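# Move the matching lettered box to the lone box's desk

## Task

Two desks are involved: one holds a group of five boxes, the other holds a single box, and every box has a letter printed on top. Find the box in the group of five whose letter is the same as the single box's, and set it down on the single box's desk, resting on the desktop itself rather than on top of anything there. All the other boxes must stay on the desks they started on. The robot must not tip over or be left leaning, or the task fails. The result only counts if it holds without the robot supporting anything at the end.

## Robot and tools

ROBOT. TidyBot++: a four-caster mobile base (0.54 m long, 0.50 m wide, 0.38 m tall) carrying a single seven-joint arm with a two-finger gripper. The shoulder sits 0.12 m ahead of the base centre, 0.68 m above the floor. Cameras: base_camera (fixed on the base) and wrist_camera (looks along the hand). At the start the arm is folded, hand pointing down, poking up to 0.08 m past the base front, elbow up to 1.15 m high.

FRAMES. Base frame: origin on the floor below the base centre, x forward, y left, z up. hand_pose is reported in it and marks the point between the finger pads; its z axis runs out along the fingers, its y axis is the closing direction. The odometry frame is where the base frame was when the scene began. base_odometry heading is positive to the left, range -3.142 to 3.142; it counts wheel rotation, so slip shows up as travel, and it drifts a few cm and degrees over many moves. base_tilt is in degrees, positive when leaning forward or right.

execute_actions. Arguments: "actions", a list holding one action or nothing (empty list = just report state and images), and optional "cameras" ("base_camera", "wrist_camera", "all"; omitted or null gives all, [] gives none). One action may contain:
- "base": exactly one relative move, counted from where the base last reported itself: {"translate_m": d} drives forward (+) or back (-) by d metres, -2 to 2; {"strafe_m": d} slides left (+) or right (-) by d metres, -2 to 2; {"rotate_rad": d} turns on the spot, counter-clockwise (+) seen from above, -6.3 to 6.3.
- "joints": absolute target angles in radians, keyed by name, one number each: joint_1_rad (any angle, whole arm about vertical, + is clockwise from above, opposite to rotate_rad), joint_2_rad -2.249 to 2.249 (shoulder), joint_3_rad (any angle), joint_4_rad -2.579 to 2.579 (elbow), joint_5_rad (any angle), joint_6_rad -2.099 to 2.099 (wrist), joint_7_rad (any angle; hand down, + is counter-clockwise from above, 1.57 puts the fingers opening left/right), plus gripper_pos 0 (open, ~85 mm gap) to 1 (closed); gap is roughly 85*(1-gripper_pos) mm. Continuous joints take the short way; for bigger turns send steps under half a revolution. Tolerances: ±0.039 for joints 1-4, ±0.056 for 5-7, ±0.03 gripper.
- "speeds": optional caps for this action only: translate_m and strafe_m 0.05-0.5 m/s, rotate_rad 0.1-1.57 rad/s (defaults are the maxima). A base move needing more than 8.667 s is refused; no action runs over 15 s.
Base and joint motions start together. A joint left out may keep pushing toward its previous target. Unknown keys or out-of-range values make the call rejected with no motion. If a result reports a stop, later movement calls in that same reply are skipped.

ARM GEOMETRY. With joint_1_rad=0, joint_3_rad=3.14, joint_5_rad=0 the arm stays in the base's x-z plane. Segment tilts from vertical (forward positive): upper arm (0.42 m) = j2; forearm (0.31 m) = j2-j4; hand (0.31 m, to the hand point) = j2-j4-j6. Reach forward = sum of length*sin(tilt); height above shoulder = sum of length*cos(tilt). A downward hand reaches at most about 0.94 m above the floor, and only near the base. Closed fingertips go ~20 mm beyond the hand point.

OTHER TOOLS. wait(seconds 0-10): commands nothing, returns state and images. zoom_image(camera, region [x0,y0,x1,y1] pixels, top-left origin, at most 504x504): enlarges part of that camera's latest full image, useful for reading letters. read_manual(section "licences"): licence texts only. finished_scene(scene): closes the scene for good and reports success; call only once the box rests stably and the robot has let go.

RESULT LINES. base_status / joint_status: "done" (base: wheels turned the commanded amount, even with slip), "off_target" (stopped short, may still be pushing), "contact_stop"/"time_out" (target dropped, holds where it stopped). "joint command not followed" with "cause:" means a self-collision check held back arm targets; joints show "not_followed" and may be retried later. on_its_own lists motion you did not command. motor_effort gives % of max per motor, peak in brackets (noisy). gripper "done" at 1 means nothing was grasped; "off_target" means an object stopped the fingers. "ARM HIT" is a hard contact with the base or itself. MOTOR HOT warns from 60 °C; OVER-TEMPERATURE FAULT at 75 °C makes the arm sag, with "limit_stop_at_motor_heat" in joint_status (resend targets). A torque fault (joints 1-4 limit 104.5 N m, 5-7 limit 51.3 N m) freezes the arm and gripper for 10 s.

ACCURACY. Friction and load leave the hand a cm or two off; correct by sending last command + (desired - measured) for each joint. Don't command a loaded joint to its current reading. hand_pose itself may be a cm or two off; trust images.

AVOID. Driving while the arm is snagged above ~0.8 m (can tip the robot); pushing or pulling sideways on a raised hand; driving the base into desks (it shoves hard and status may still say "done"); knocking other boxes off their desk; dropping or slamming the box; sending fingers near the floor or desktop too tightly. Back away or retract the arm to right a leaning robot.

Each tool is called as name([rows], argument=value, ...), one row to a line, values as JSON.

## Session

execute_actions(actions=[])

Scene clock: 0.00 s.
base_odometry: x=+0.000 y=+0.000 heading=+0.000 (m, m, rad; odometry frame)
base_tilt: forward=+0.3 right=-0.2 (deg)
base_status: not commanded
joint_positions: joint_1_rad=-0.028 joint_2_rad=-0.332 joint_3_rad=+3.103 joint_4_rad=-2.519 joint_5_rad=-0.056 joint_6_rad=-0.904 joint_7_rad=+1.577 gripper_pos=+0.000
joint_status: not commanded
motor_effort: joint_1_rad=+0 joint_2_rad=+0 joint_3_rad=+0 joint_4_rad=+9 joint_5_rad=-1 joint_6_rad=-1 joint_7_rad=+0 (%)
hand_pose: x=+0.2529 y=+0.0224 z=+0.5870 quat_wxyz=(-0.017, +0.999, +0.019, +0.025) (m; base frame)
pictures: base_camera, wrist_camera
Images, in order (width x height): base_camera 644x364, wrist_camera 644x476.

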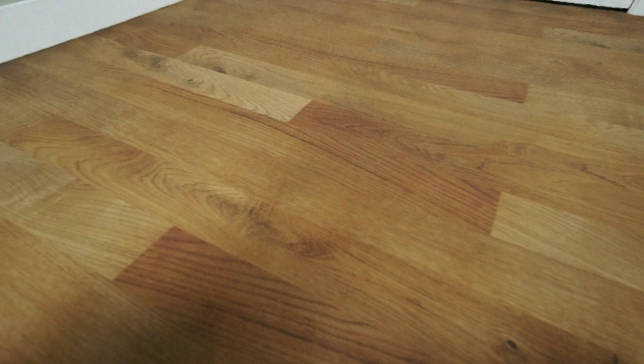

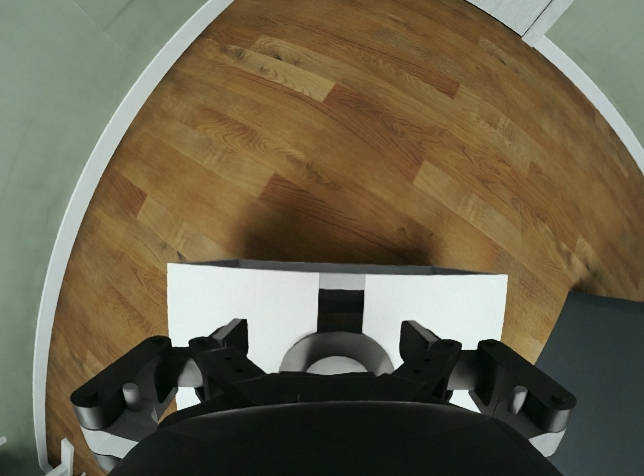

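execute_actions([
  {"joints":{"joint_1_rad":2.2,"joint_2_rad":-0.3,"joint_4_rad":-0.7,"joint_6_rad":-1.6}},
], cameras=["wrist_camera"])

execute_actions([
  {"joints":{"joint_1_rad":3.8}},
], cameras=["wrist_camera"])

Scene clock: 5.17 s.
base_odometry: x=+0.000 y=+0.000 heading=+0.000 (m, m, rad; odometry frame)
base_tilt: forward=+0.3 right=-0.2 (deg)
base_status: not commanded
joint_positions: joint_1_rad=+2.189 joint_2_rad=-0.313 joint_3_rad=+3.103 joint_4_rad=-0.715 joint_5_rad=-0.056 joint_6_rad=-1.565 joint_7_rad=+1.577 gripper_pos=+0.000
joint_status: all done
motor_effort: joint_1_rad=+0(0) joint_2_rad=-1(9) joint_3_rad=+0(1) joint_4_rad=+11(19) joint_5_rad=-1(1) joint_6_rad=+8(8) joint_7_rad=+0(0) (%)
hand_pose: x=-0.0133 y=-0.2476 z=+1.2510 quat_wxyz=(+0.480, +0.414, -0.722, +0.277) (m; base frame)
pictures: wrist_camera
Images, in order (width x height): wrist_camera 644x476.

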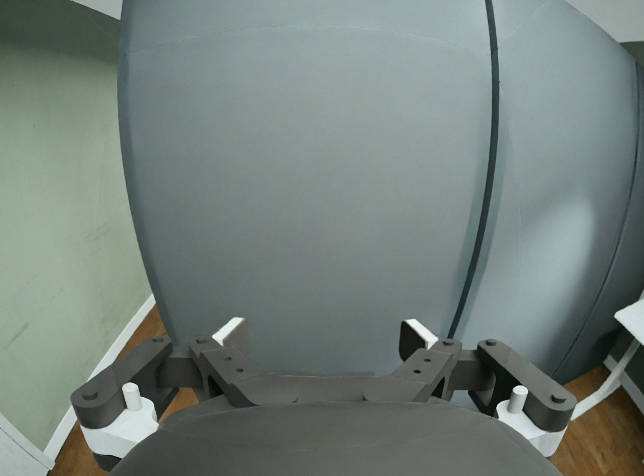

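Scene clock: 7.97 s.
base_odometry: x=+0.000 y=+0.000 heading=+0.000 (m, m, rad; odometry frame)
base_tilt: forward=+0.3 right=-0.2 (deg)
base_status: not commanded
joint_positions: joint_1_rad=+3.789 joint_2_rad=-0.313 joint_3_rad=+3.103 joint_4_rad=-0.715 joint_5_rad=-0.056 joint_6_rad=-1.565 joint_7_rad=+1.577 gripper_pos=+0.000
joint_status: all done
motor_effort: joint_1_rad=-1(1) joint_2_rad=+0(0) joint_3_rad=+0(0) joint_4_rad=+11(11) joint_5_rad=-1(1) joint_6_rad=+8(8) joint_7_rad=+0(0) (%)
hand_pose: x=-0.1250 y=+0.1398 z=+1.2508 quat_wxyz=(+0.533, -0.230, -0.800, -0.151) (m; base frame)
pictures: wrist_camera
Images, in order (width x height): wrist_camera 644x476.

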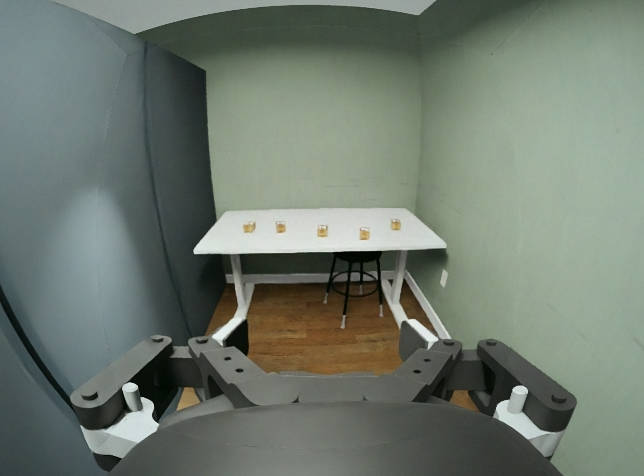

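zoom_image(camera="wrist_camera", region=[230, 200, 430, 260])

Region (230, 200, 430, 260) of wrist_camera's 644x476 image, scaled by 2.520; it fills the top 151 rows of this view, and the rest is white.

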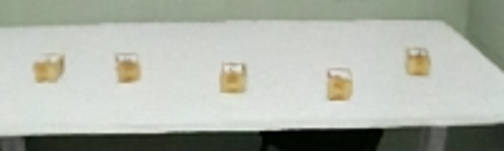

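execute_actions([
  {"base":{"rotate_rad":-0.55},"joints":{"joint_1_rad":1.6,"joint_3_rad":3.16,"joint_5_rad":0.03}},
])

execute_actions([
  {"base":{"translate_m":0.7},"joints":{"joint_1_rad":1.9}},
])

Scene clock: 16.37 s.
base_odometry: x=+0.000 y=+0.000 heading=-0.550 (m, m, rad; odometry frame)
base_tilt: forward=+0.3 right=-0.2 (deg)
base_status: done
joint_positions: joint_1_rad=+1.611 joint_2_rad=-0.310 joint_3_rad=+3.136 joint_4_rad=-0.715 joint_5_rad=-0.009 joint_6_rad=-1.566 joint_7_rad=+1.577 gripper_pos=+0.000
joint_status: all done
motor_effort: joint_1_rad=+0(1) joint_2_rad=+0(3) joint_3_rad=+0(0) joint_4_rad=+11(11) joint_5_rad=+0(2) joint_6_rad=+8(8) joint_7_rad=+0(0) (%)
hand_pose: x=+0.1141 y=-0.2822 z=+1.2502 quat_wxyz=(+0.397, +0.583, -0.596, +0.385) (m; base frame)
pictures: base_camera, wrist_camera
Images, in order (width x height): base_camera 644x364, wrist_camera 644x476.

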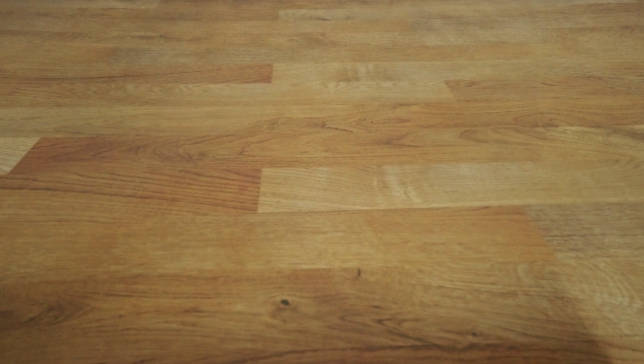

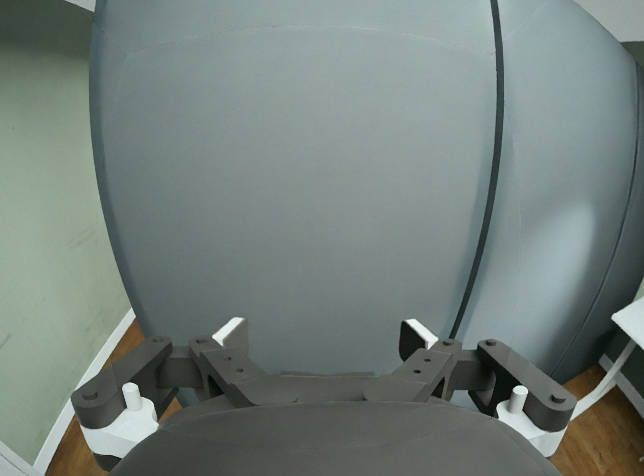

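Scene clock: 19.13 s.
base_odometry: x=+0.597 y=-0.366 heading=-0.550 (m, m, rad; odometry frame)
base_tilt: forward=+0.3 right=-0.2 (deg)
base_status: done
joint_positions: joint_1_rad=+1.890 joint_2_rad=-0.309 joint_3_rad=+3.142 joint_4_rad=-0.715 joint_5_rad=-0.004 joint_6_rad=-1.566 joint_7_rad=+1.577 gripper_pos=+0.000
joint_status: all done
motor_effort: joint_1_rad=+0(1) joint_2_rad=-1(1) joint_3_rad=+0(1) joint_4_rad=+11(11) joint_5_rad=-1(1) joint_6_rad=+8(8) joint_7_rad=+0(1) (%)
hand_pose: x=+0.0325 y=-0.2691 z=+1.2499 quat_wxyz=(+0.448, +0.491, -0.674, +0.323) (m; base frame)
pictures: base_camera, wrist_camera
Images, in order (width x height): base_camera 644x364, wrist_camera 644x476.

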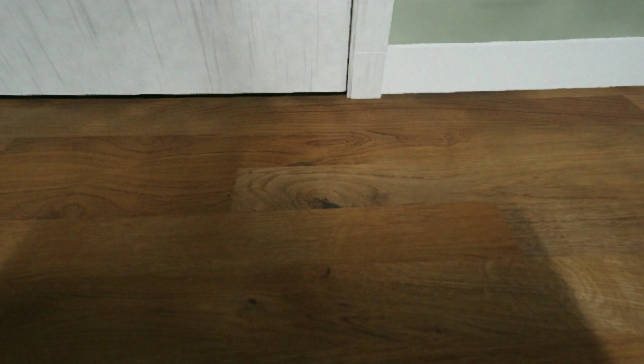

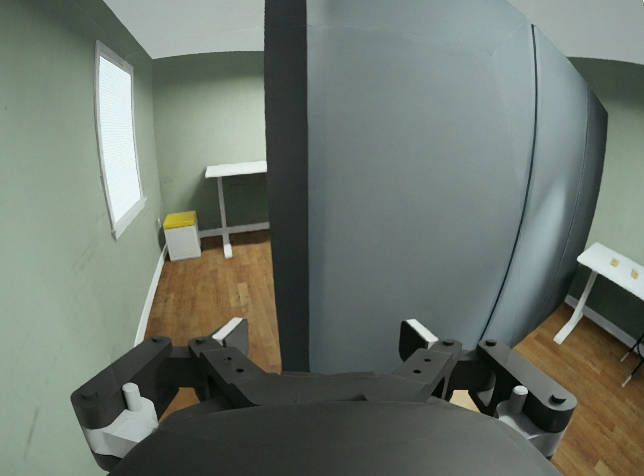

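execute_actions([
  {"base":{"rotate_rad":-1.555},"joints":{"joint_1_rad":0,"joint_6_rad":-1.9}},
], cameras=[])

execute_actions([
  {"base":{"strafe_m":0.37}},
])

Scene clock: 24.83 s.
base_odometry: x=+0.597 y=-0.366 heading=-2.105 (m, m, rad; odometry frame)
base_tilt: forward=+0.3 right=-0.2 (deg)
base_status: done
joint_positions: joint_1_rad=+0.011 joint_2_rad=-0.303 joint_3_rad=+3.142 joint_4_rad=-0.715 joint_5_rad=-0.004 joint_6_rad=-1.866 joint_7_rad=+1.577 gripper_pos=+0.000
joint_status: all done
motor_effort: joint_1_rad=+0(2) joint_2_rad=+0(2) joint_3_rad=-1(0) joint_4_rad=+11(11) joint_5_rad=+0(1) joint_6_rad=+7(8) joint_7_rad=+0(1) (%)
hand_pose: x=+0.3562 y=-0.0004 z=+1.1692 quat_wxyz=(+0.002, +0.908, -0.001, +0.419) (m; base frame)
pictures: none
No camera images: the call's "cameras" was empty. Leave "cameras" out to get every camera's image.

Scene clock: 26.93 s.
base_odometry: x=+0.915 y=-0.555 heading=-2.105 (m, m, rad; odometry frame)
base_tilt: forward=+0.3 right=-0.2 (deg)
base_status: done
joint_positions: joint_1_rad=+0.011 joint_2_rad=-0.303 joint_3_rad=+3.143 joint_4_rad=-0.715 joint_5_rad=-0.003 joint_6_rad=-1.866 joint_7_rad=+1.577 gripper_pos=+0.000
joint_status: not commanded
motor_effort: joint_1_rad=+0(0) joint_2_rad=+0(1) joint_3_rad=-1(2) joint_4_rad=+10(11) joint_5_rad=-2(2) joint_6_rad=+6(6) joint_7_rad=+0(0) (%)
hand_pose: x=+0.3562 y=-0.0011 z=+1.1692 quat_wxyz=(+0.003, +0.908, -0.002, +0.419) (m; base frame)
pictures: base_camera, wrist_camera
Images, in order (width x height): base_camera 644x364, wrist_camera 644x476.

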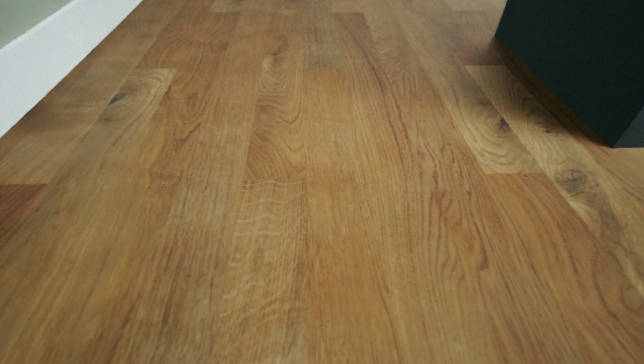

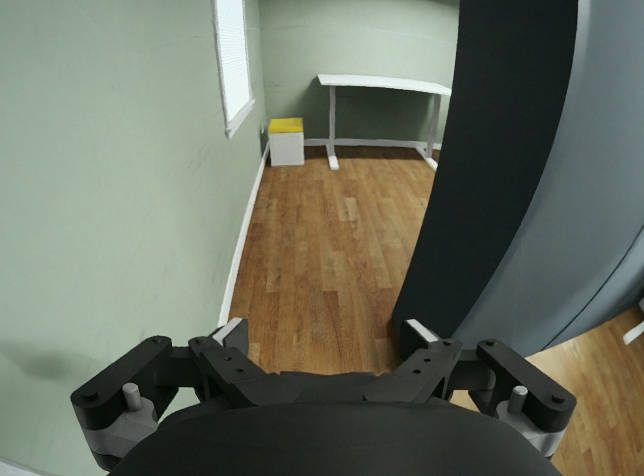

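Centered well.

execute_actions([
  {"base":{"translate_m":1.7},"joints":{"joint_6_rad":-1.6,"joint_1_rad":0.6}},
])

Scene clock: 32.87 s.
base_odometry: x=+0.049 y=-2.018 heading=-2.105 (m, m, rad; odometry frame)
base_tilt: forward=+0.3 right=-0.2 (deg)
base_status: done
joint_positions: joint_1_rad=+0.589 joint_2_rad=-0.297 joint_3_rad=+3.143 joint_4_rad=-0.714 joint_5_rad=-0.003 joint_6_rad=-1.633 joint_7_rad=+1.577 gripper_pos=+0.000
joint_status: all done
motor_effort: joint_1_rad=+0(0) joint_2_rad=-1(5) joint_3_rad=-1(0) joint_4_rad=+11(12) joint_5_rad=+0(0) joint_6_rad=+8(7) joint_7_rad=+0(0) (%)
hand_pose: x=+0.3528 y=-0.1545 z=+1.2283 quat_wxyz=(+0.152, +0.818, -0.245, +0.497) (m; base frame)
pictures: base_camera, wrist_camera
Images, in order (width x height): base_camera 644x364, wrist_camera 644x476.

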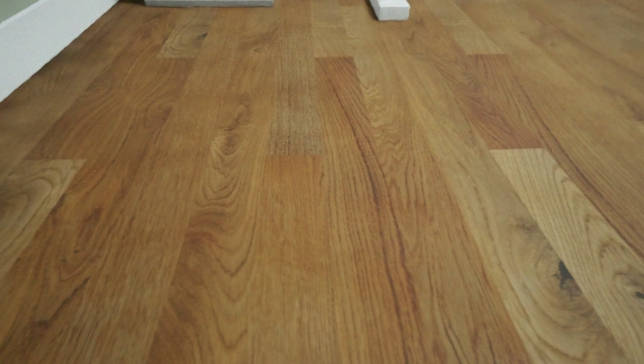

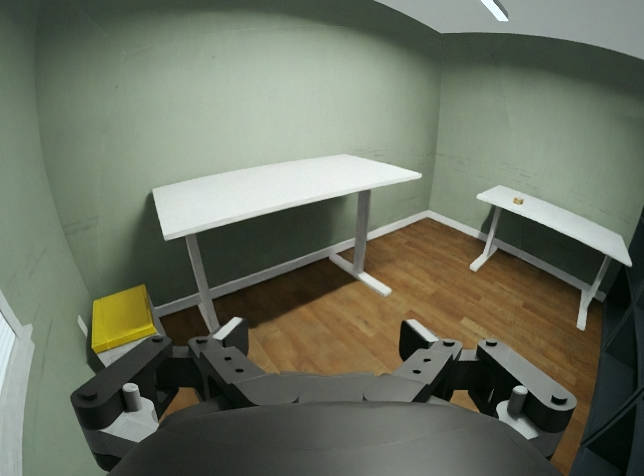

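execute_actions([
  {"base":{"rotate_rad":-1.35},"joints":{"joint_6_rad":-1.8,"joint_1_rad":0}},
], cameras=["wrist_camera"])

execute_actions([
  {"base":{"translate_m":1.5},"joints":{"joint_2_rad":0.2,"joint_4_rad":-0.4,"joint_6_rad":-1.7}},
])

Scene clock: 36.80 s.
base_odometry: x=+0.049 y=-2.018 heading=+2.828 (m, m, rad; odometry frame)
base_tilt: forward=+0.3 right=-0.2 (deg)
base_status: done
joint_positions: joint_1_rad=+0.012 joint_2_rad=-0.297 joint_3_rad=+3.144 joint_4_rad=-0.714 joint_5_rad=-0.003 joint_6_rad=-1.766 joint_7_rad=+1.577 gripper_pos=+0.000
joint_status: all done
motor_effort: joint_1_rad=+0(0) joint_2_rad=-1(3) joint_3_rad=+0(0) joint_4_rad=+11(11) joint_5_rad=-1(0) joint_6_rad=+7(8) joint_7_rad=+0(0) (%)
hand_pose: x=+0.3777 y=-0.0020 z=+1.1929 quat_wxyz=(+0.003, +0.887, -0.003, +0.461) (m; base frame)
pictures: wrist_camera
Images, in order (width x height): wrist_camera 644x476.

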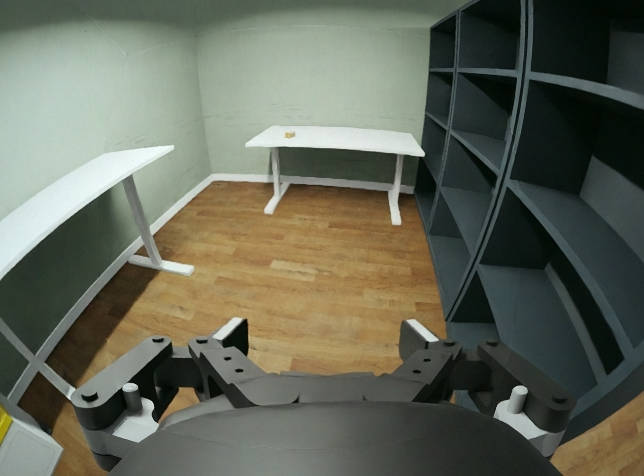

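Scene clock: 41.30 s.
base_odometry: x=-1.377 y=-1.554 heading=+2.828 (m, m, rad; odometry frame)
base_tilt: forward=+0.3 right=-0.2 (deg)
base_status: done
joint_positions: joint_1_rad=+0.012 joint_2_rad=+0.205 joint_3_rad=+3.144 joint_4_rad=-0.417 joint_5_rad=-0.003 joint_6_rad=-1.731 joint_7_rad=+1.577 gripper_pos=+0.000
joint_status: all done
motor_effort: joint_1_rad=+0(0) joint_2_rad=-22(27) joint_3_rad=-1(1) joint_4_rad=+13(14) joint_5_rad=+0(0) joint_6_rad=+6(8) joint_7_rad=+0(0) (%)
hand_pose: x=+0.6087 y=-0.0048 z=+1.1297 quat_wxyz=(+0.003, +0.923, -0.003, +0.384) (m; base frame)
pictures: base_camera, wrist_camera
Images, in order (width x height): base_camera 644x364, wrist_camera 644x476.

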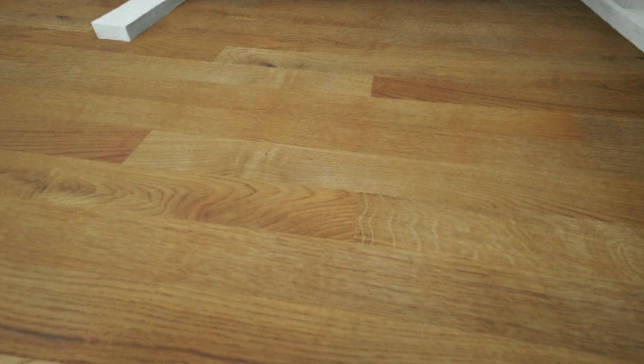

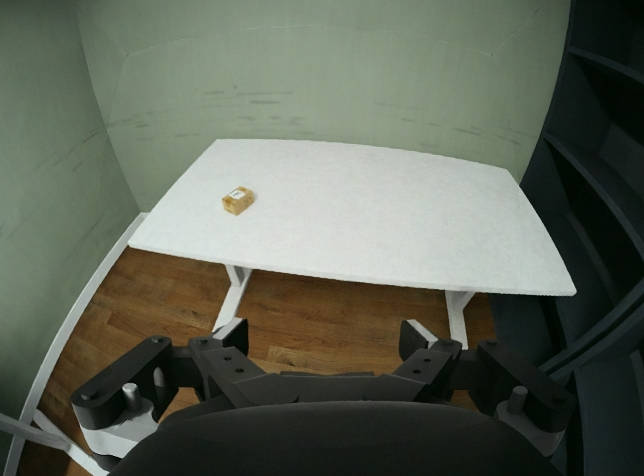

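execute_actions([
  {"base":{"translate_m":0.3},"joints":{"joint_1_rad":-0.4,"joint_2_rad":0.5,"joint_4_rad":-0.4,"joint_6_rad":-1.6}},
], cameras=["wrist_camera"])

zoom_image(camera="wrist_camera", region=[220, 130, 420, 310])

Scene clock: 45.00 s.
base_odometry: x=-1.663 y=-1.462 heading=+2.827 (m, m, rad; odometry frame)
base_tilt: forward=+0.3 right=-0.2 (deg)
base_status: done
joint_positions: joint_1_rad=-0.394 joint_2_rad=+0.505 joint_3_rad=+3.144 joint_4_rad=-0.408 joint_5_rad=-0.003 joint_6_rad=-1.631 joint_7_rad=+1.577 gripper_pos=+0.000
joint_status: all done
motor_effort: joint_1_rad=+0(2) joint_2_rad=-35(44) joint_3_rad=-1(1) joint_4_rad=+15(17) joint_5_rad=-1(0) joint_6_rad=+5(6) joint_7_rad=+0(0) (%)
hand_pose: x=+0.6979 y=+0.2418 z=+0.9850 quat_wxyz=(-0.057, +0.937, +0.190, +0.289) (m; base frame)
pictures: wrist_camera
Images, in order (width x height): wrist_camera 644x476.

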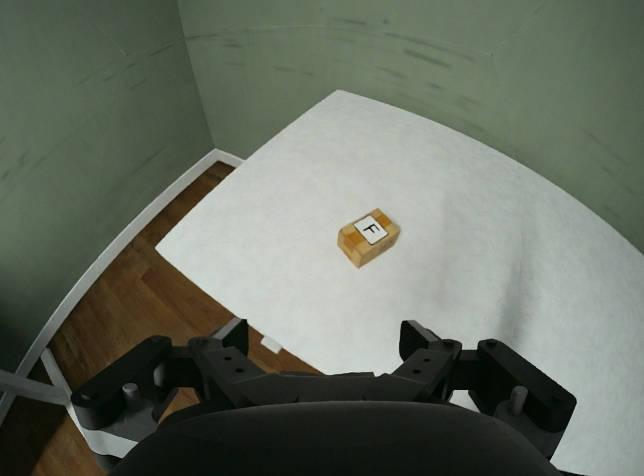

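Region (220, 130, 420, 310) of wrist_camera's 644x476 image, scaled by 2.520; it fills the top 454 rows of this view, and the rest is white.

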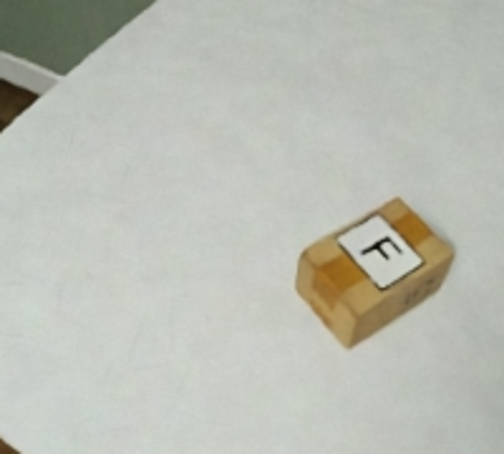

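execute_actions([
  {"base":{"translate_m":-1.8},"joints":{"joint_1_rad":0,"joint_2_rad":-0.3,"joint_4_rad":-0.7,"joint_6_rad":-2.0}},
], cameras=[])

execute_actions([
  {"base":{"rotate_rad":-0.22},"joints":{"joint_1_rad":1.57}},
])

Scene clock: 52.07 s.
base_odometry: x=+0.049 y=-2.019 heading=+2.827 (m, m, rad; odometry frame)
base_tilt: forward=+0.3 right=-0.2 (deg)
base_status: done
joint_positions: joint_1_rad=-0.012 joint_2_rad=-0.305 joint_3_rad=+3.145 joint_4_rad=-0.683 joint_5_rad=-0.003 joint_6_rad=-1.969 joint_7_rad=+1.577 gripper_pos=+0.000
joint_status: all done
motor_effort: joint_1_rad=+0(2) joint_2_rad=+1(41) joint_3_rad=+0(1) joint_4_rad=+9(17) joint_5_rad=-1(2) joint_6_rad=+6(7) joint_7_rad=+0(0) (%)
hand_pose: x=+0.3306 y=+0.0036 z=+1.1574 quat_wxyz=(-0.002, +0.922, +0.008, +0.387) (m; base frame)
pictures: none
No camera images: the call's "cameras" was empty. Leave "cameras" out to get every camera's image.

Scene clock: 54.87 s.
base_odometry: x=+0.049 y=-2.019 heading=+2.607 (m, m, rad; odometry frame)
base_tilt: forward=+0.3 right=-0.2 (deg)
base_status: done
joint_positions: joint_1_rad=+1.559 joint_2_rad=-0.305 joint_3_rad=+3.145 joint_4_rad=-0.683 joint_5_rad=-0.003 joint_6_rad=-1.969 joint_7_rad=+1.577 gripper_pos=+0.000
joint_status: all done
motor_effort: joint_1_rad=+0(1) joint_2_rad=+0(1) joint_3_rad=-1(1) joint_4_rad=+10(9) joint_5_rad=-1(0) joint_6_rad=+6(6) joint_7_rad=+0(0) (%)
hand_pose: x=+0.1225 y=-0.2116 z=+1.1574 quat_wxyz=(+0.273, +0.657, -0.646, +0.275) (m; base frame)
pictures: base_camera, wrist_camera
Images, in order (width x height): base_camera 644x364, wrist_camera 644x476.

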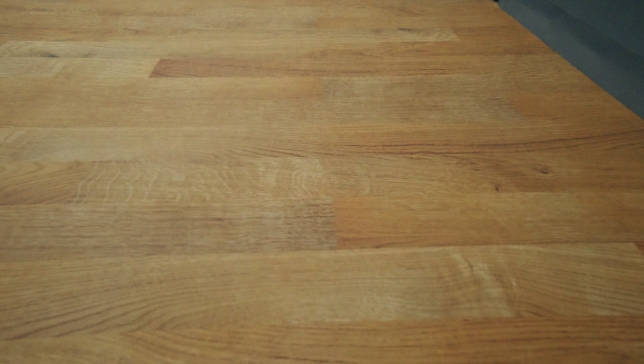

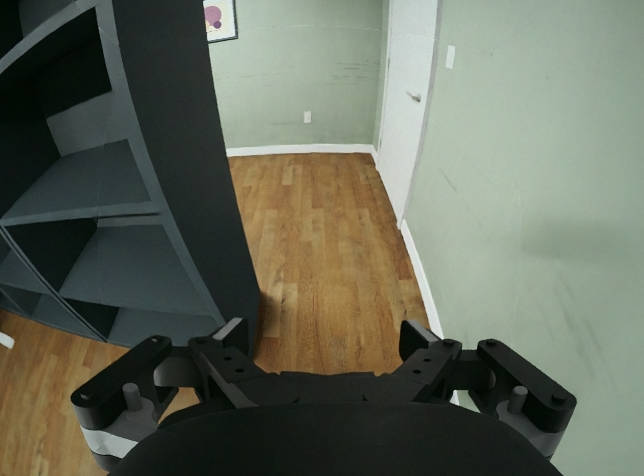

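execute_actions([
  {"base":{"strafe_m":-1.78}},
], cameras=["base_camera"])

execute_actions([
  {"base":{"translate_m":1.75},"joints":{"joint_1_rad":0,"joint_2_rad":0.4,"joint_4_rad":-0.4,"joint_6_rad":-1.8}},
])

zoom_image(camera="wrist_camera", region=[100, 130, 560, 310])

Scene clock: 61.67 s.
base_odometry: x=+0.958 y=-0.489 heading=+2.606 (m, m, rad; odometry frame)
base_tilt: forward=+0.3 right=-0.3 (deg)
base_status: done
joint_positions: joint_1_rad=+1.559 joint_2_rad=-0.296 joint_3_rad=+3.145 joint_4_rad=-0.686 joint_5_rad=-0.003 joint_6_rad=-1.969 joint_7_rad=+1.577 gripper_pos=+0.000
joint_status: not commanded
motor_effort: joint_1_rad=+0(0) joint_2_rad=+1(6) joint_3_rad=+0(0) joint_4_rad=+10(10) joint_5_rad=+0(1) joint_6_rad=+6(7) joint_7_rad=+0(1) (%)
hand_pose: x=+0.1226 y=-0.2161 z=+1.1543 quat_wxyz=(+0.268, +0.659, -0.648, +0.271) (m; base frame)
pictures: base_camera
Images, in order (width x height): base_camera 644x364.

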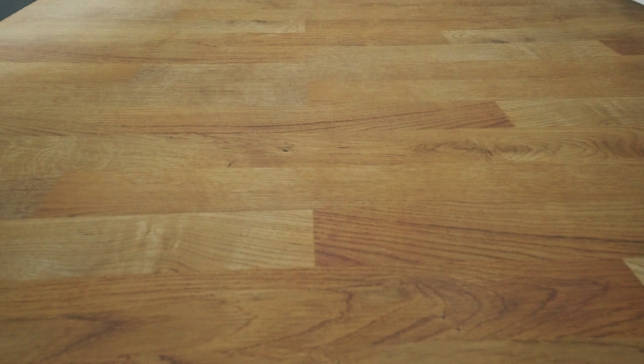

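Scene clock: 66.53 s.
base_odometry: x=-0.547 y=+0.405 heading=+2.606 (m, m, rad; odometry frame)
base_tilt: forward=+0.3 right=-0.2 (deg)
base_status: done
joint_positions: joint_1_rad=+0.005 joint_2_rad=+0.403 joint_3_rad=+3.145 joint_4_rad=-0.418 joint_5_rad=-0.002 joint_6_rad=-1.831 joint_7_rad=+1.577 gripper_pos=+0.000
joint_status: all done
motor_effort: joint_1_rad=+0(2) joint_2_rad=-30(33) joint_3_rad=-1(2) joint_4_rad=+13(15) joint_5_rad=+0(2) joint_6_rad=+4(7) joint_7_rad=+0(0) (%)
hand_pose: x=+0.6604 y=-0.0024 z=+1.0087 quat_wxyz=(+0.002, +0.970, +0.000, +0.243) (m; base frame)
pictures: base_camera, wrist_camera
Images, in order (width x height): base_camera 644x364, wrist_camera 644x476.

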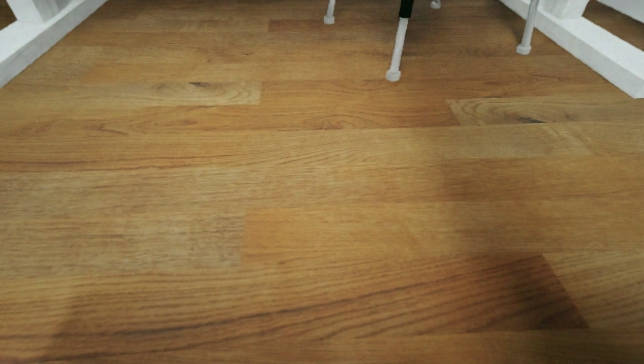

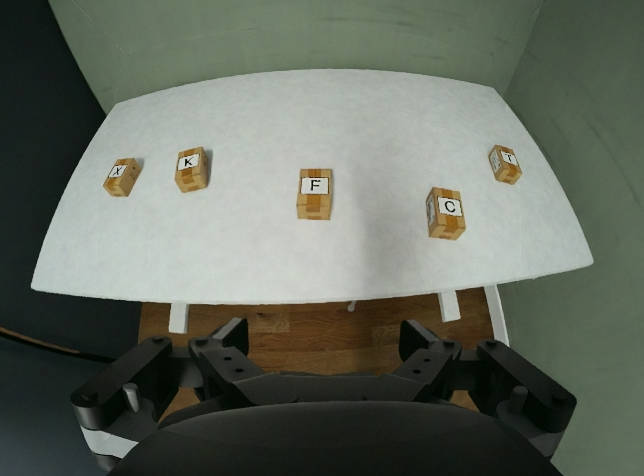

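Region (100, 130, 560, 310) of wrist_camera's 644x476 image, scaled by 1.096; it fills the top 197 rows of this view, and the rest is white.

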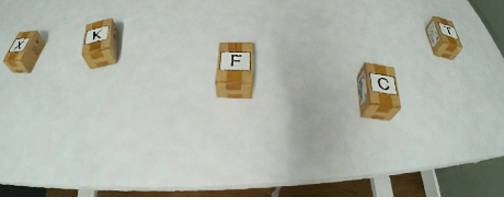

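execute_actions([
  {"base":{"translate_m":0.25},"joints":{"joint_1_rad":-0.04}},
], cameras=["wrist_camera"])

Scene clock: 70.97 s.
base_odometry: x=-0.762 y=+0.532 heading=+2.606 (m, m, rad; odometry frame)
base_tilt: forward=+0.3 right=-0.2 (deg)
base_status: done
joint_positions: joint_1_rad=-0.035 joint_2_rad=+0.406 joint_3_rad=+3.145 joint_4_rad=-0.415 joint_5_rad=-0.002 joint_6_rad=-1.830 joint_7_rad=+1.577 gripper_pos=+0.000
joint_status: all done
motor_effort: joint_1_rad=+0(1) joint_2_rad=-30(34) joint_3_rad=+0(1) joint_4_rad=+14(15) joint_5_rad=-1(0) joint_6_rad=+4(5) joint_7_rad=-1(0) (%)
hand_pose: x=+0.6616 y=+0.0197 z=+1.0077 quat_wxyz=(-0.003, +0.970, +0.019, +0.242) (m; base frame)
pictures: wrist_camera
Images, in order (width x height): wrist_camera 644x476.

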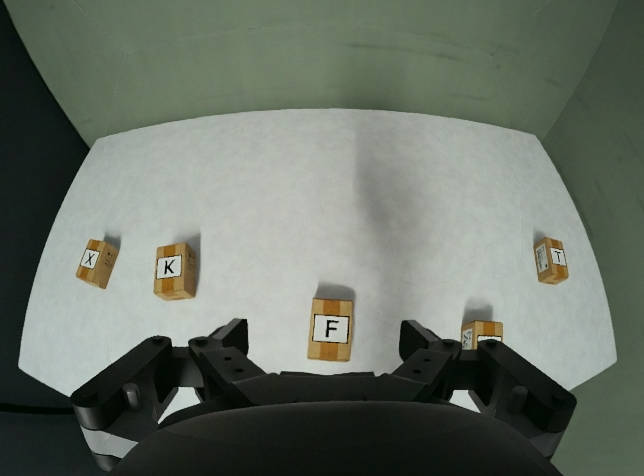

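execute_actions([
  {"joints":{"joint_1_rad":-0.008,"joint_2_rad":0.385,"joint_4_rad":-1.0,"joint_6_rad":-1.395}},
], cameras=["wrist_camera"])

Scene clock: 76.17 s.
base_odometry: x=-0.762 y=+0.532 heading=+2.606 (m, m, rad; odometry frame)
base_tilt: forward=+0.3 right=-0.2 (deg)
base_status: not commanded
joint_positions: joint_1_rad=-0.021 joint_2_rad=+0.397 joint_3_rad=+3.145 joint_4_rad=-0.986 joint_5_rad=-0.002 joint_6_rad=-1.429 joint_7_rad=+1.577 gripper_pos=+0.000
joint_status: all done
motor_effort: joint_1_rad=+0(1) joint_2_rad=-33(36) joint_3_rad=+0(0) joint_4_rad=+17(19) joint_5_rad=-1(0) joint_6_rad=+3(5) joint_7_rad=+0(0) (%)
hand_pose: x=+0.6914 y=+0.0119 z=+0.8342 quat_wxyz=(-0.001, +0.986, +0.012, +0.164) (m; base frame)
pictures: wrist_camera
Images, in order (width x height): wrist_camera 644x476.

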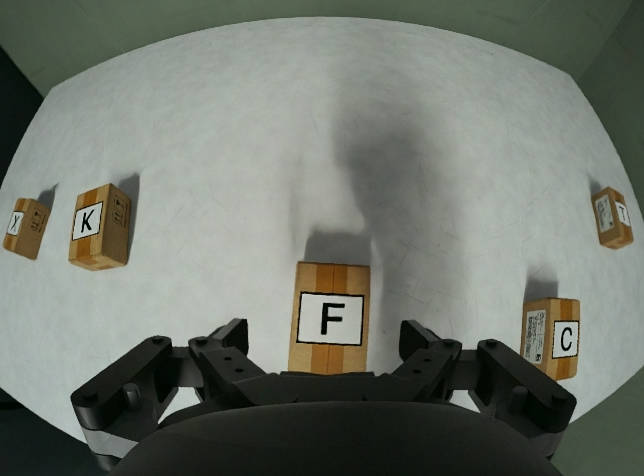

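execute_actions([
  {"joints":{"joint_1_rad":0.004,"joint_4_rad":-1.194,"joint_6_rad":-1.19}},
], cameras=["wrist_camera"])

Scene clock: 79.10 s.
base_odometry: x=-0.762 y=+0.532 heading=+2.606 (m, m, rad; odometry frame)
base_tilt: forward=+0.3 right=-0.2 (deg)
base_status: not commanded
joint_positions: joint_1_rad=-0.008 joint_2_rad=+0.392 joint_3_rad=+3.145 joint_4_rad=-1.181 joint_5_rad=-0.002 joint_6_rad=-1.223 joint_7_rad=+1.577 gripper_pos=+0.000
joint_status: all done
motor_effort: joint_1_rad=+0(0) joint_2_rad=-33(35) joint_3_rad=-1(1) joint_4_rad=+18(18) joint_5_rad=-1(0) joint_6_rad=+3(3) joint_7_rad=+0(0) (%)
hand_pose: x=+0.6996 y=+0.0047 z=+0.7774 quat_wxyz=(+0.000, +0.985, +0.006, +0.172) (m; base frame)
pictures: wrist_camera
Images, in order (width x height): wrist_camera 644x476.

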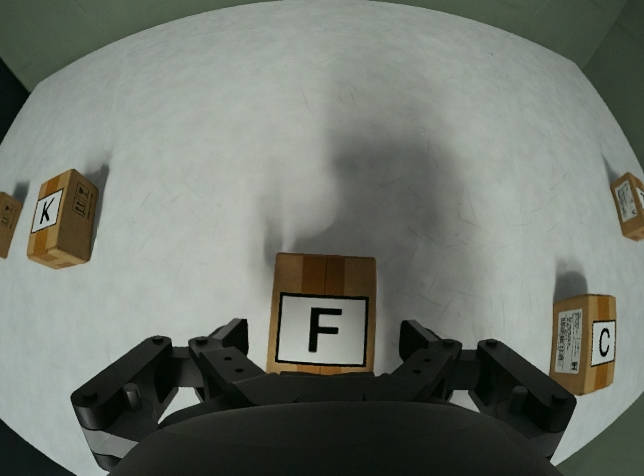

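execute_actions([
  {"joints":{"joint_2_rad":0.398,"joint_4_rad":-1.291,"joint_6_rad":-1.086}},
], cameras=["wrist_camera"])

execute_actions([
  {"joints":{"gripper_pos":1}},
], cameras=["wrist_camera"])

Scene clock: 83.17 s.
base_odometry: x=-0.762 y=+0.532 heading=+2.606 (m, m, rad; odometry frame)
base_tilt: forward=+0.4 right=-0.2 (deg)
base_status: not commanded
joint_positions: joint_1_rad=-0.008 joint_2_rad=+0.396 joint_3_rad=+3.145 joint_4_rad=-1.279 joint_5_rad=-0.002 joint_6_rad=-1.120 joint_7_rad=+1.577 gripper_pos=+0.000
joint_status: all done
motor_effort: joint_1_rad=+0(0) joint_2_rad=-34(35) joint_3_rad=-1(1) joint_4_rad=+17(18) joint_5_rad=-1(0) joint_6_rad=+3(3) joint_7_rad=+0(0) (%)
hand_pose: x=+0.6999 y=+0.0047 z=+0.7443 quat_wxyz=(+0.000, +0.985, +0.005, +0.172) (m; base frame)
pictures: wrist_camera
Images, in order (width x height): wrist_camera 644x476.

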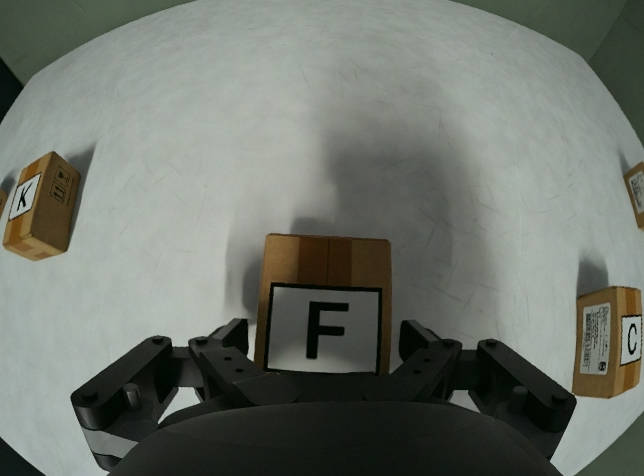

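Scene clock: 84.27 s.
base_odometry: x=-0.762 y=+0.532 heading=+2.606 (m, m, rad; odometry frame)
base_tilt: forward=+0.4 right=-0.2 (deg)
base_status: not commanded
joint_positions: joint_1_rad=-0.008 joint_2_rad=+0.395 joint_3_rad=+3.145 joint_4_rad=-1.279 joint_5_rad=-0.002 joint_6_rad=-1.119 joint_7_rad=+1.577 gripper_pos=+0.345
joint_status: gripper_pos off_target (ended at +0.345, target +1.000)
motor_effort: joint_1_rad=+0(1) joint_2_rad=-34(35) joint_3_rad=-2(1) joint_4_rad=+18(19) joint_5_rad=-1(1) joint_6_rad=+4(3) joint_7_rad=+0(0) (%)
hand_pose: x=+0.6999 y=+0.0046 z=+0.7449 quat_wxyz=(+0.000, +0.985, +0.005, +0.173) (m; base frame)
pictures: wrist_camera
Images, in order (width x height): wrist_camera 644x476.

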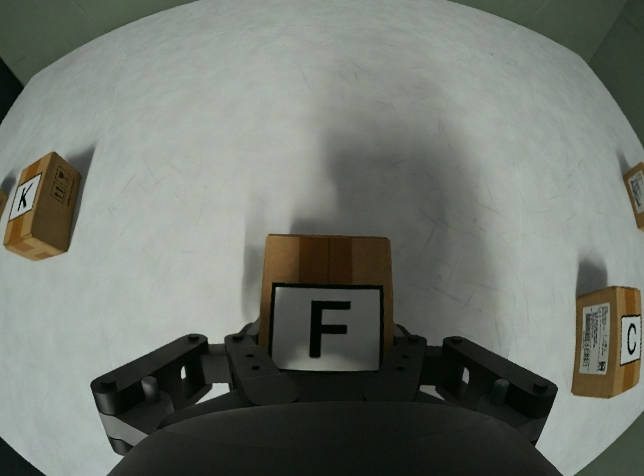

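execute_actions([
  {"base":{"translate_m":-2.0},"joints":{"joint_2_rad":-0.3}},
], cameras=[])

execute_actions([
  {"base":{"rotate_rad":0.03},"joints":{"joint_1_rad":-1.57,"joint_4_rad":-0.8,"joint_6_rad":-1.9}},
])

Scene clock: 93.20 s.
base_odometry: x=+0.957 y=-0.490 heading=+2.605 (m, m, rad; odometry frame)
base_tilt: forward=+0.3 right=-0.2 (deg)
base_status: done
joint_positions: joint_1_rad=-0.005 joint_2_rad=-0.301 joint_3_rad=+3.145 joint_4_rad=-1.286 joint_5_rad=-0.002 joint_6_rad=-1.114 joint_7_rad=+1.577 gripper_pos=+0.345
joint_status: all done
motor_effort: joint_1_rad=+0(2) joint_2_rad=-8(40) joint_3_rad=+0(2) joint_4_rad=+19(20) joint_5_rad=-1(0) joint_6_rad=+8(9) joint_7_rad=+0(0) (%)
hand_pose: x=+0.5250 y=+0.0018 z=+1.1004 quat_wxyz=(+0.000, +0.867, +0.003, +0.498) (m; base frame)
pictures: none
No camera images: the call's "cameras" was empty. Leave "cameras" out to get every camera's image.

Scene clock: 96.00 s.
base_odometry: x=+0.957 y=-0.490 heading=+2.635 (m, m, rad; odometry frame)
base_tilt: forward=+0.3 right=-0.2 (deg)
base_status: done
joint_positions: joint_1_rad=-1.559 joint_2_rad=-0.301 joint_3_rad=+3.146 joint_4_rad=-0.821 joint_5_rad=-0.001 joint_6_rad=-1.871 joint_7_rad=+1.577 gripper_pos=+0.345
joint_status: all done
motor_effort: joint_1_rad=+0(1) joint_2_rad=-2(9) joint_3_rad=-1(2) joint_4_rad=+12(18) joint_5_rad=-1(2) joint_6_rad=+6(8) joint_7_rad=-1(0) (%)
hand_pose: x=+0.1218 y=+0.2438 z=+1.1288 quat_wxyz=(-0.257, +0.661, +0.655, +0.261) (m; base frame)
pictures: base_camera, wrist_camera
Images, in order (width x height): base_camera 644x364, wrist_camera 644x476.

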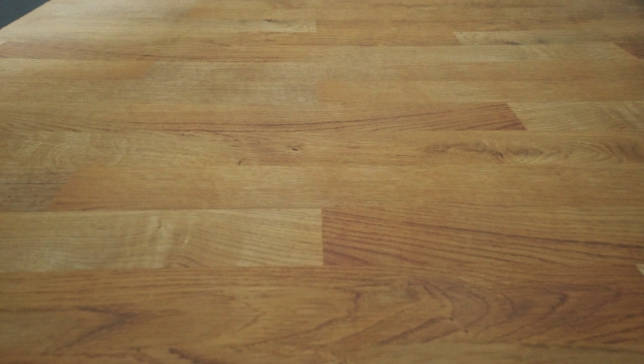

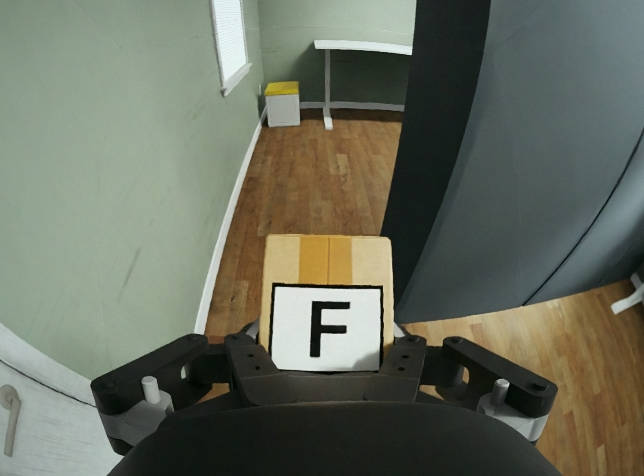

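execute_actions([
  {"base":{"strafe_m":1.9}},
], cameras=["base_camera"])

execute_actions([
  {"base":{"translate_m":1.85},"joints":{"joint_1_rad":0,"joint_2_rad":0.4,"joint_4_rad":-0.6,"joint_6_rad":-1.78}},
])

Scene clock: 103.57 s.
base_odometry: x=+0.036 y=-2.152 heading=+2.635 (m, m, rad; odometry frame)
base_tilt: forward=+0.3 right=-0.2 (deg)
base_status: done
joint_positions: joint_1_rad=-1.559 joint_2_rad=-0.294 joint_3_rad=+3.146 joint_4_rad=-0.817 joint_5_rad=-0.001 joint_6_rad=-1.873 joint_7_rad=+1.577 gripper_pos=+0.345
joint_status: not commanded
motor_effort: joint_1_rad=+0(0) joint_2_rad=-2(5) joint_3_rad=+0(0) joint_4_rad=+13(13) joint_5_rad=-1(0) joint_6_rad=+6(7) joint_7_rad=-1(0) (%)
hand_pose: x=+0.1218 y=+0.2464 z=+1.1281 quat_wxyz=(-0.255, +0.662, +0.655, +0.260) (m; base frame)
pictures: base_camera
Images, in order (width x height): base_camera 644x364.

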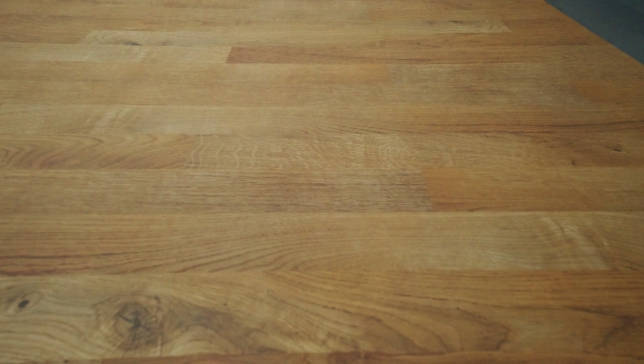

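Scene clock: 108.63 s.
base_odometry: x=-1.582 y=-1.256 heading=+2.636 (m, m, rad; odometry frame)
base_tilt: forward=+0.3 right=-0.2 (deg)
base_status: done
joint_positions: joint_1_rad=-0.005 joint_2_rad=+0.407 joint_3_rad=+3.146 joint_4_rad=-0.621 joint_5_rad=-0.001 joint_6_rad=-1.812 joint_7_rad=+1.577 gripper_pos=+0.345
joint_status: all done
motor_effort: joint_1_rad=+0(1) joint_2_rad=-32(35) joint_3_rad=+0(0) joint_4_rad=+16(15) joint_5_rad=+0(0) joint_6_rad=+3(6) joint_7_rad=+0(0) (%)
hand_pose: x=+0.6473 y=+0.0024 z=+0.9334 quat_wxyz=(+0.001, +0.989, +0.004, +0.150) (m; base frame)
pictures: base_camera, wrist_camera
Images, in order (width x height): base_camera 644x364, wrist_camera 644x476.

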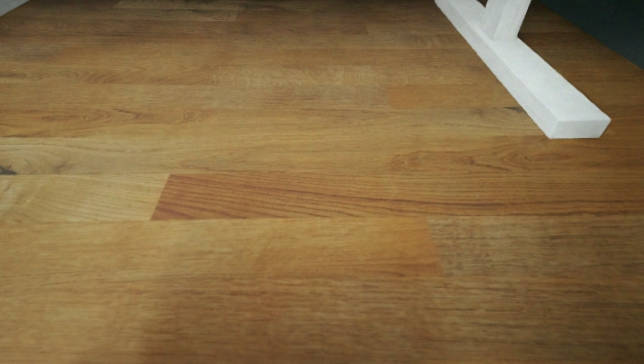

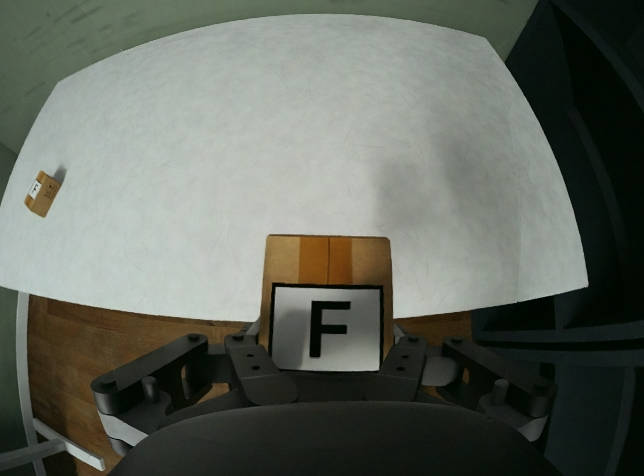

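execute_actions([
  {"base":{"translate_m":0.15},"joints":{"joint_2_rad":0.385,"joint_4_rad":-1.0,"joint_6_rad":-1.395}},
], cameras=["wrist_camera"])

Scene clock: 112.53 s.
base_odometry: x=-1.714 y=-1.183 heading=+2.636 (m, m, rad; odometry frame)
base_tilt: forward=+0.3 right=-0.2 (deg)
base_status: done
joint_positions: joint_1_rad=-0.005 joint_2_rad=+0.399 joint_3_rad=+3.146 joint_4_rad=-0.990 joint_5_rad=-0.001 joint_6_rad=-1.430 joint_7_rad=+1.577 gripper_pos=+0.345
joint_status: all done
motor_effort: joint_1_rad=+0(1) joint_2_rad=-34(39) joint_3_rad=-1(1) joint_4_rad=+18(18) joint_5_rad=+0(0) joint_6_rad=+3(5) joint_7_rad=+0(0) (%)
hand_pose: x=+0.6904 y=+0.0022 z=+0.8313 quat_wxyz=(+0.001, +0.987, +0.003, +0.161) (m; base frame)
pictures: wrist_camera
Images, in order (width x height): wrist_camera 644x476.

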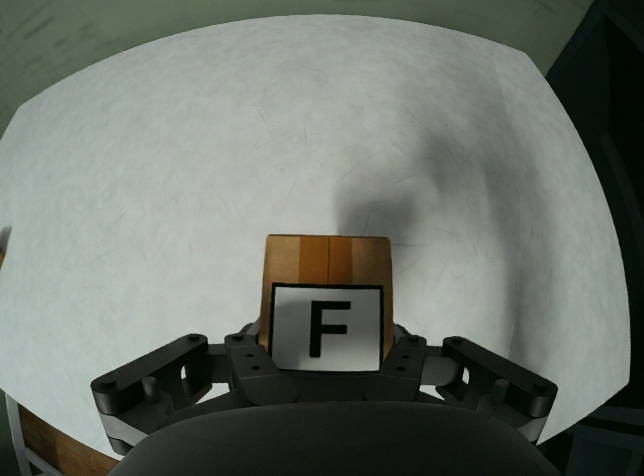

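Same height, approximately. Step down.

execute_actions([
  {"joints":{"joint_4_rad":-1.22,"joint_6_rad":-1.16}},
], cameras=[])

execute_actions([
  {"joints":{"joint_4_rad":-1.285,"joint_6_rad":-1.09}},
], cameras=["wrist_camera"])

Scene clock: 115.83 s.
base_odometry: x=-1.714 y=-1.183 heading=+2.636 (m, m, rad; odometry frame)
base_tilt: forward=+0.4 right=-0.2 (deg)
base_status: not commanded
joint_positions: joint_1_rad=-0.005 joint_2_rad=+0.396 joint_3_rad=+3.146 joint_4_rad=-1.211 joint_5_rad=-0.001 joint_6_rad=-1.195 joint_7_rad=+1.577 gripper_pos=+0.345
joint_status: all done
motor_effort: joint_1_rad=+0(1) joint_2_rad=-35(36) joint_3_rad=-2(0) joint_4_rad=+18(18) joint_5_rad=+0(1) joint_6_rad=+3(4) joint_7_rad=+0(0) (%)
hand_pose: x=+0.6994 y=+0.0020 z=+0.7653 quat_wxyz=(+0.001, +0.986, +0.003, +0.169) (m; base frame)
pictures: none
No camera images: the call's "cameras" was empty. Leave "cameras" out to get every camera's image.

Scene clock: 116.63 s.
base_odometry: x=-1.714 y=-1.183 heading=+2.636 (m, m, rad; odometry frame)
base_tilt: forward=+0.4 right=-0.2 (deg)
base_status: not commanded
joint_positions: joint_1_rad=-0.005 joint_2_rad=+0.395 joint_3_rad=+3.146 joint_4_rad=-1.277 joint_5_rad=-0.001 joint_6_rad=-1.125 joint_7_rad=+1.577 gripper_pos=+0.345
joint_status: all done
motor_effort: joint_1_rad=+0(0) joint_2_rad=-35(36) joint_3_rad=-1(1) joint_4_rad=+18(19) joint_5_rad=-1(1) joint_6_rad=+3(3) joint_7_rad=+0(0) (%)
hand_pose: x=+0.6988 y=+0.0020 z=+0.7453 quat_wxyz=(+0.001, +0.985, +0.003, +0.171) (m; base frame)
pictures: wrist_camera
Images, in order (width x height): wrist_camera 644x476.

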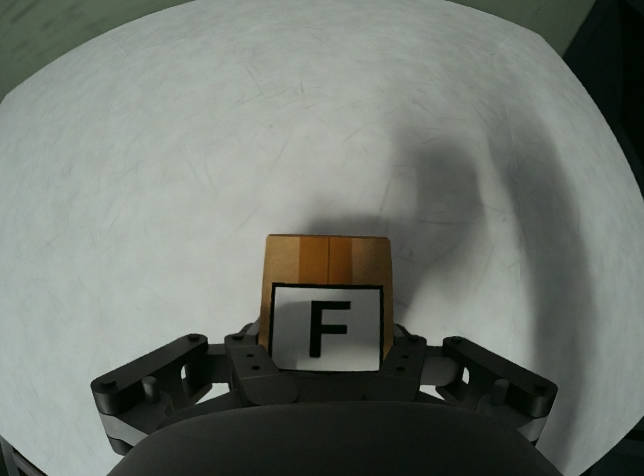

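execute_actions([
  {"joints":{"joint_4_rad":-1.325,"joint_6_rad":-1.05}},
], cameras=[])

Scene clock: 118.30 s.
base_odometry: x=-1.714 y=-1.183 heading=+2.636 (m, m, rad; odometry frame)
base_tilt: forward=+0.3 right=-0.2 (deg)
base_status: not commanded
joint_positions: joint_1_rad=-0.005 joint_2_rad=+0.382 joint_3_rad=+3.146 joint_4_rad=-1.305 joint_5_rad=-0.001 joint_6_rad=-1.086 joint_7_rad=+1.577 gripper_pos=+0.345
joint_status: all done
motor_effort: joint_1_rad=+0(0) joint_2_rad=-32(35) joint_3_rad=-1(1) joint_4_rad=+17(19) joint_5_rad=+0(0) joint_6_rad=+3(4) joint_7_rad=+0(0) (%)
hand_pose: x=+0.7003 y=+0.0019 z=+0.7456 quat_wxyz=(+0.001, +0.983, +0.003, +0.183) (m; base frame)
pictures: none
No camera images: the call's "cameras" was empty. Leave "cameras" out to get every camera's image.

Contact.

execute_actions([
  {"joints":{"gripper_pos":0}},
], cameras=[])

execute_actions([
  {"joints":{"joint_2_rad":0.15}},
], cameras=["wrist_camera"])

finished_scene(scene=1)

Scene clock: 121.37 s.
base_odometry: x=-1.714 y=-1.183 heading=+2.636 (m, m, rad; odometry frame)
base_tilt: forward=+0.3 right=-0.2 (deg)
base_status: not commanded
joint_positions: joint_1_rad=-0.005 joint_2_rad=+0.382 joint_3_rad=+3.146 joint_4_rad=-1.308 joint_5_rad=-0.001 joint_6_rad=-1.085 joint_7_rad=+1.577 gripper_pos=+0.000
joint_status: all done
motor_effort: joint_1_rad=+0(0) joint_2_rad=-33(34) joint_3_rad=-2(1) joint_4_rad=+18(17) joint_5_rad=-1(0) joint_6_rad=+3(4) joint_7_rad=+0(0) (%)
hand_pose: x=+0.6999 y=+0.0019 z=+0.7446 quat_wxyz=(+0.001, +0.983, +0.003, +0.183) (m; base frame)
pictures: none
No camera images: the call's "cameras" was empty. Leave "cameras" out to get every camera's image.

Scene clock: 122.90 s.
base_odometry: x=-1.714 y=-1.183 heading=+2.636 (m, m, rad; odometry frame)
base_tilt: forward=+0.3 right=-0.2 (deg)
base_status: not commanded
joint_positions: joint_1_rad=-0.005 joint_2_rad=+0.145 joint_3_rad=+3.146 joint_4_rad=-1.312 joint_5_rad=-0.001 joint_6_rad=-1.084 joint_7_rad=+1.577 gripper_pos=+0.000
joint_status: all done
motor_effort: joint_1_rad=+0(0) joint_2_rad=-26(36) joint_3_rad=-1(1) joint_4_rad=+19(19) joint_5_rad=+0(0) joint_6_rad=+5(5) joint_7_rad=+0(1) (%)
hand_pose: x=+0.6683 y=+0.0018 z=+0.8771 quat_wxyz=(+0.001, +0.955, +0.003, +0.296) (m; base frame)
pictures: wrist_camera
Images, in order (width x height): wrist_camera 644x476.

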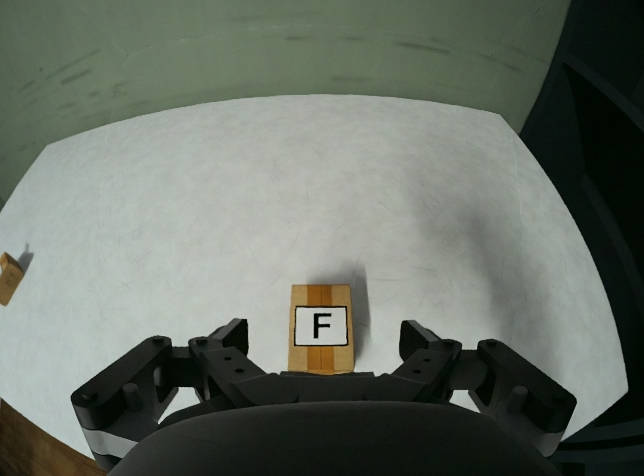

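The scene is finished: the task was done.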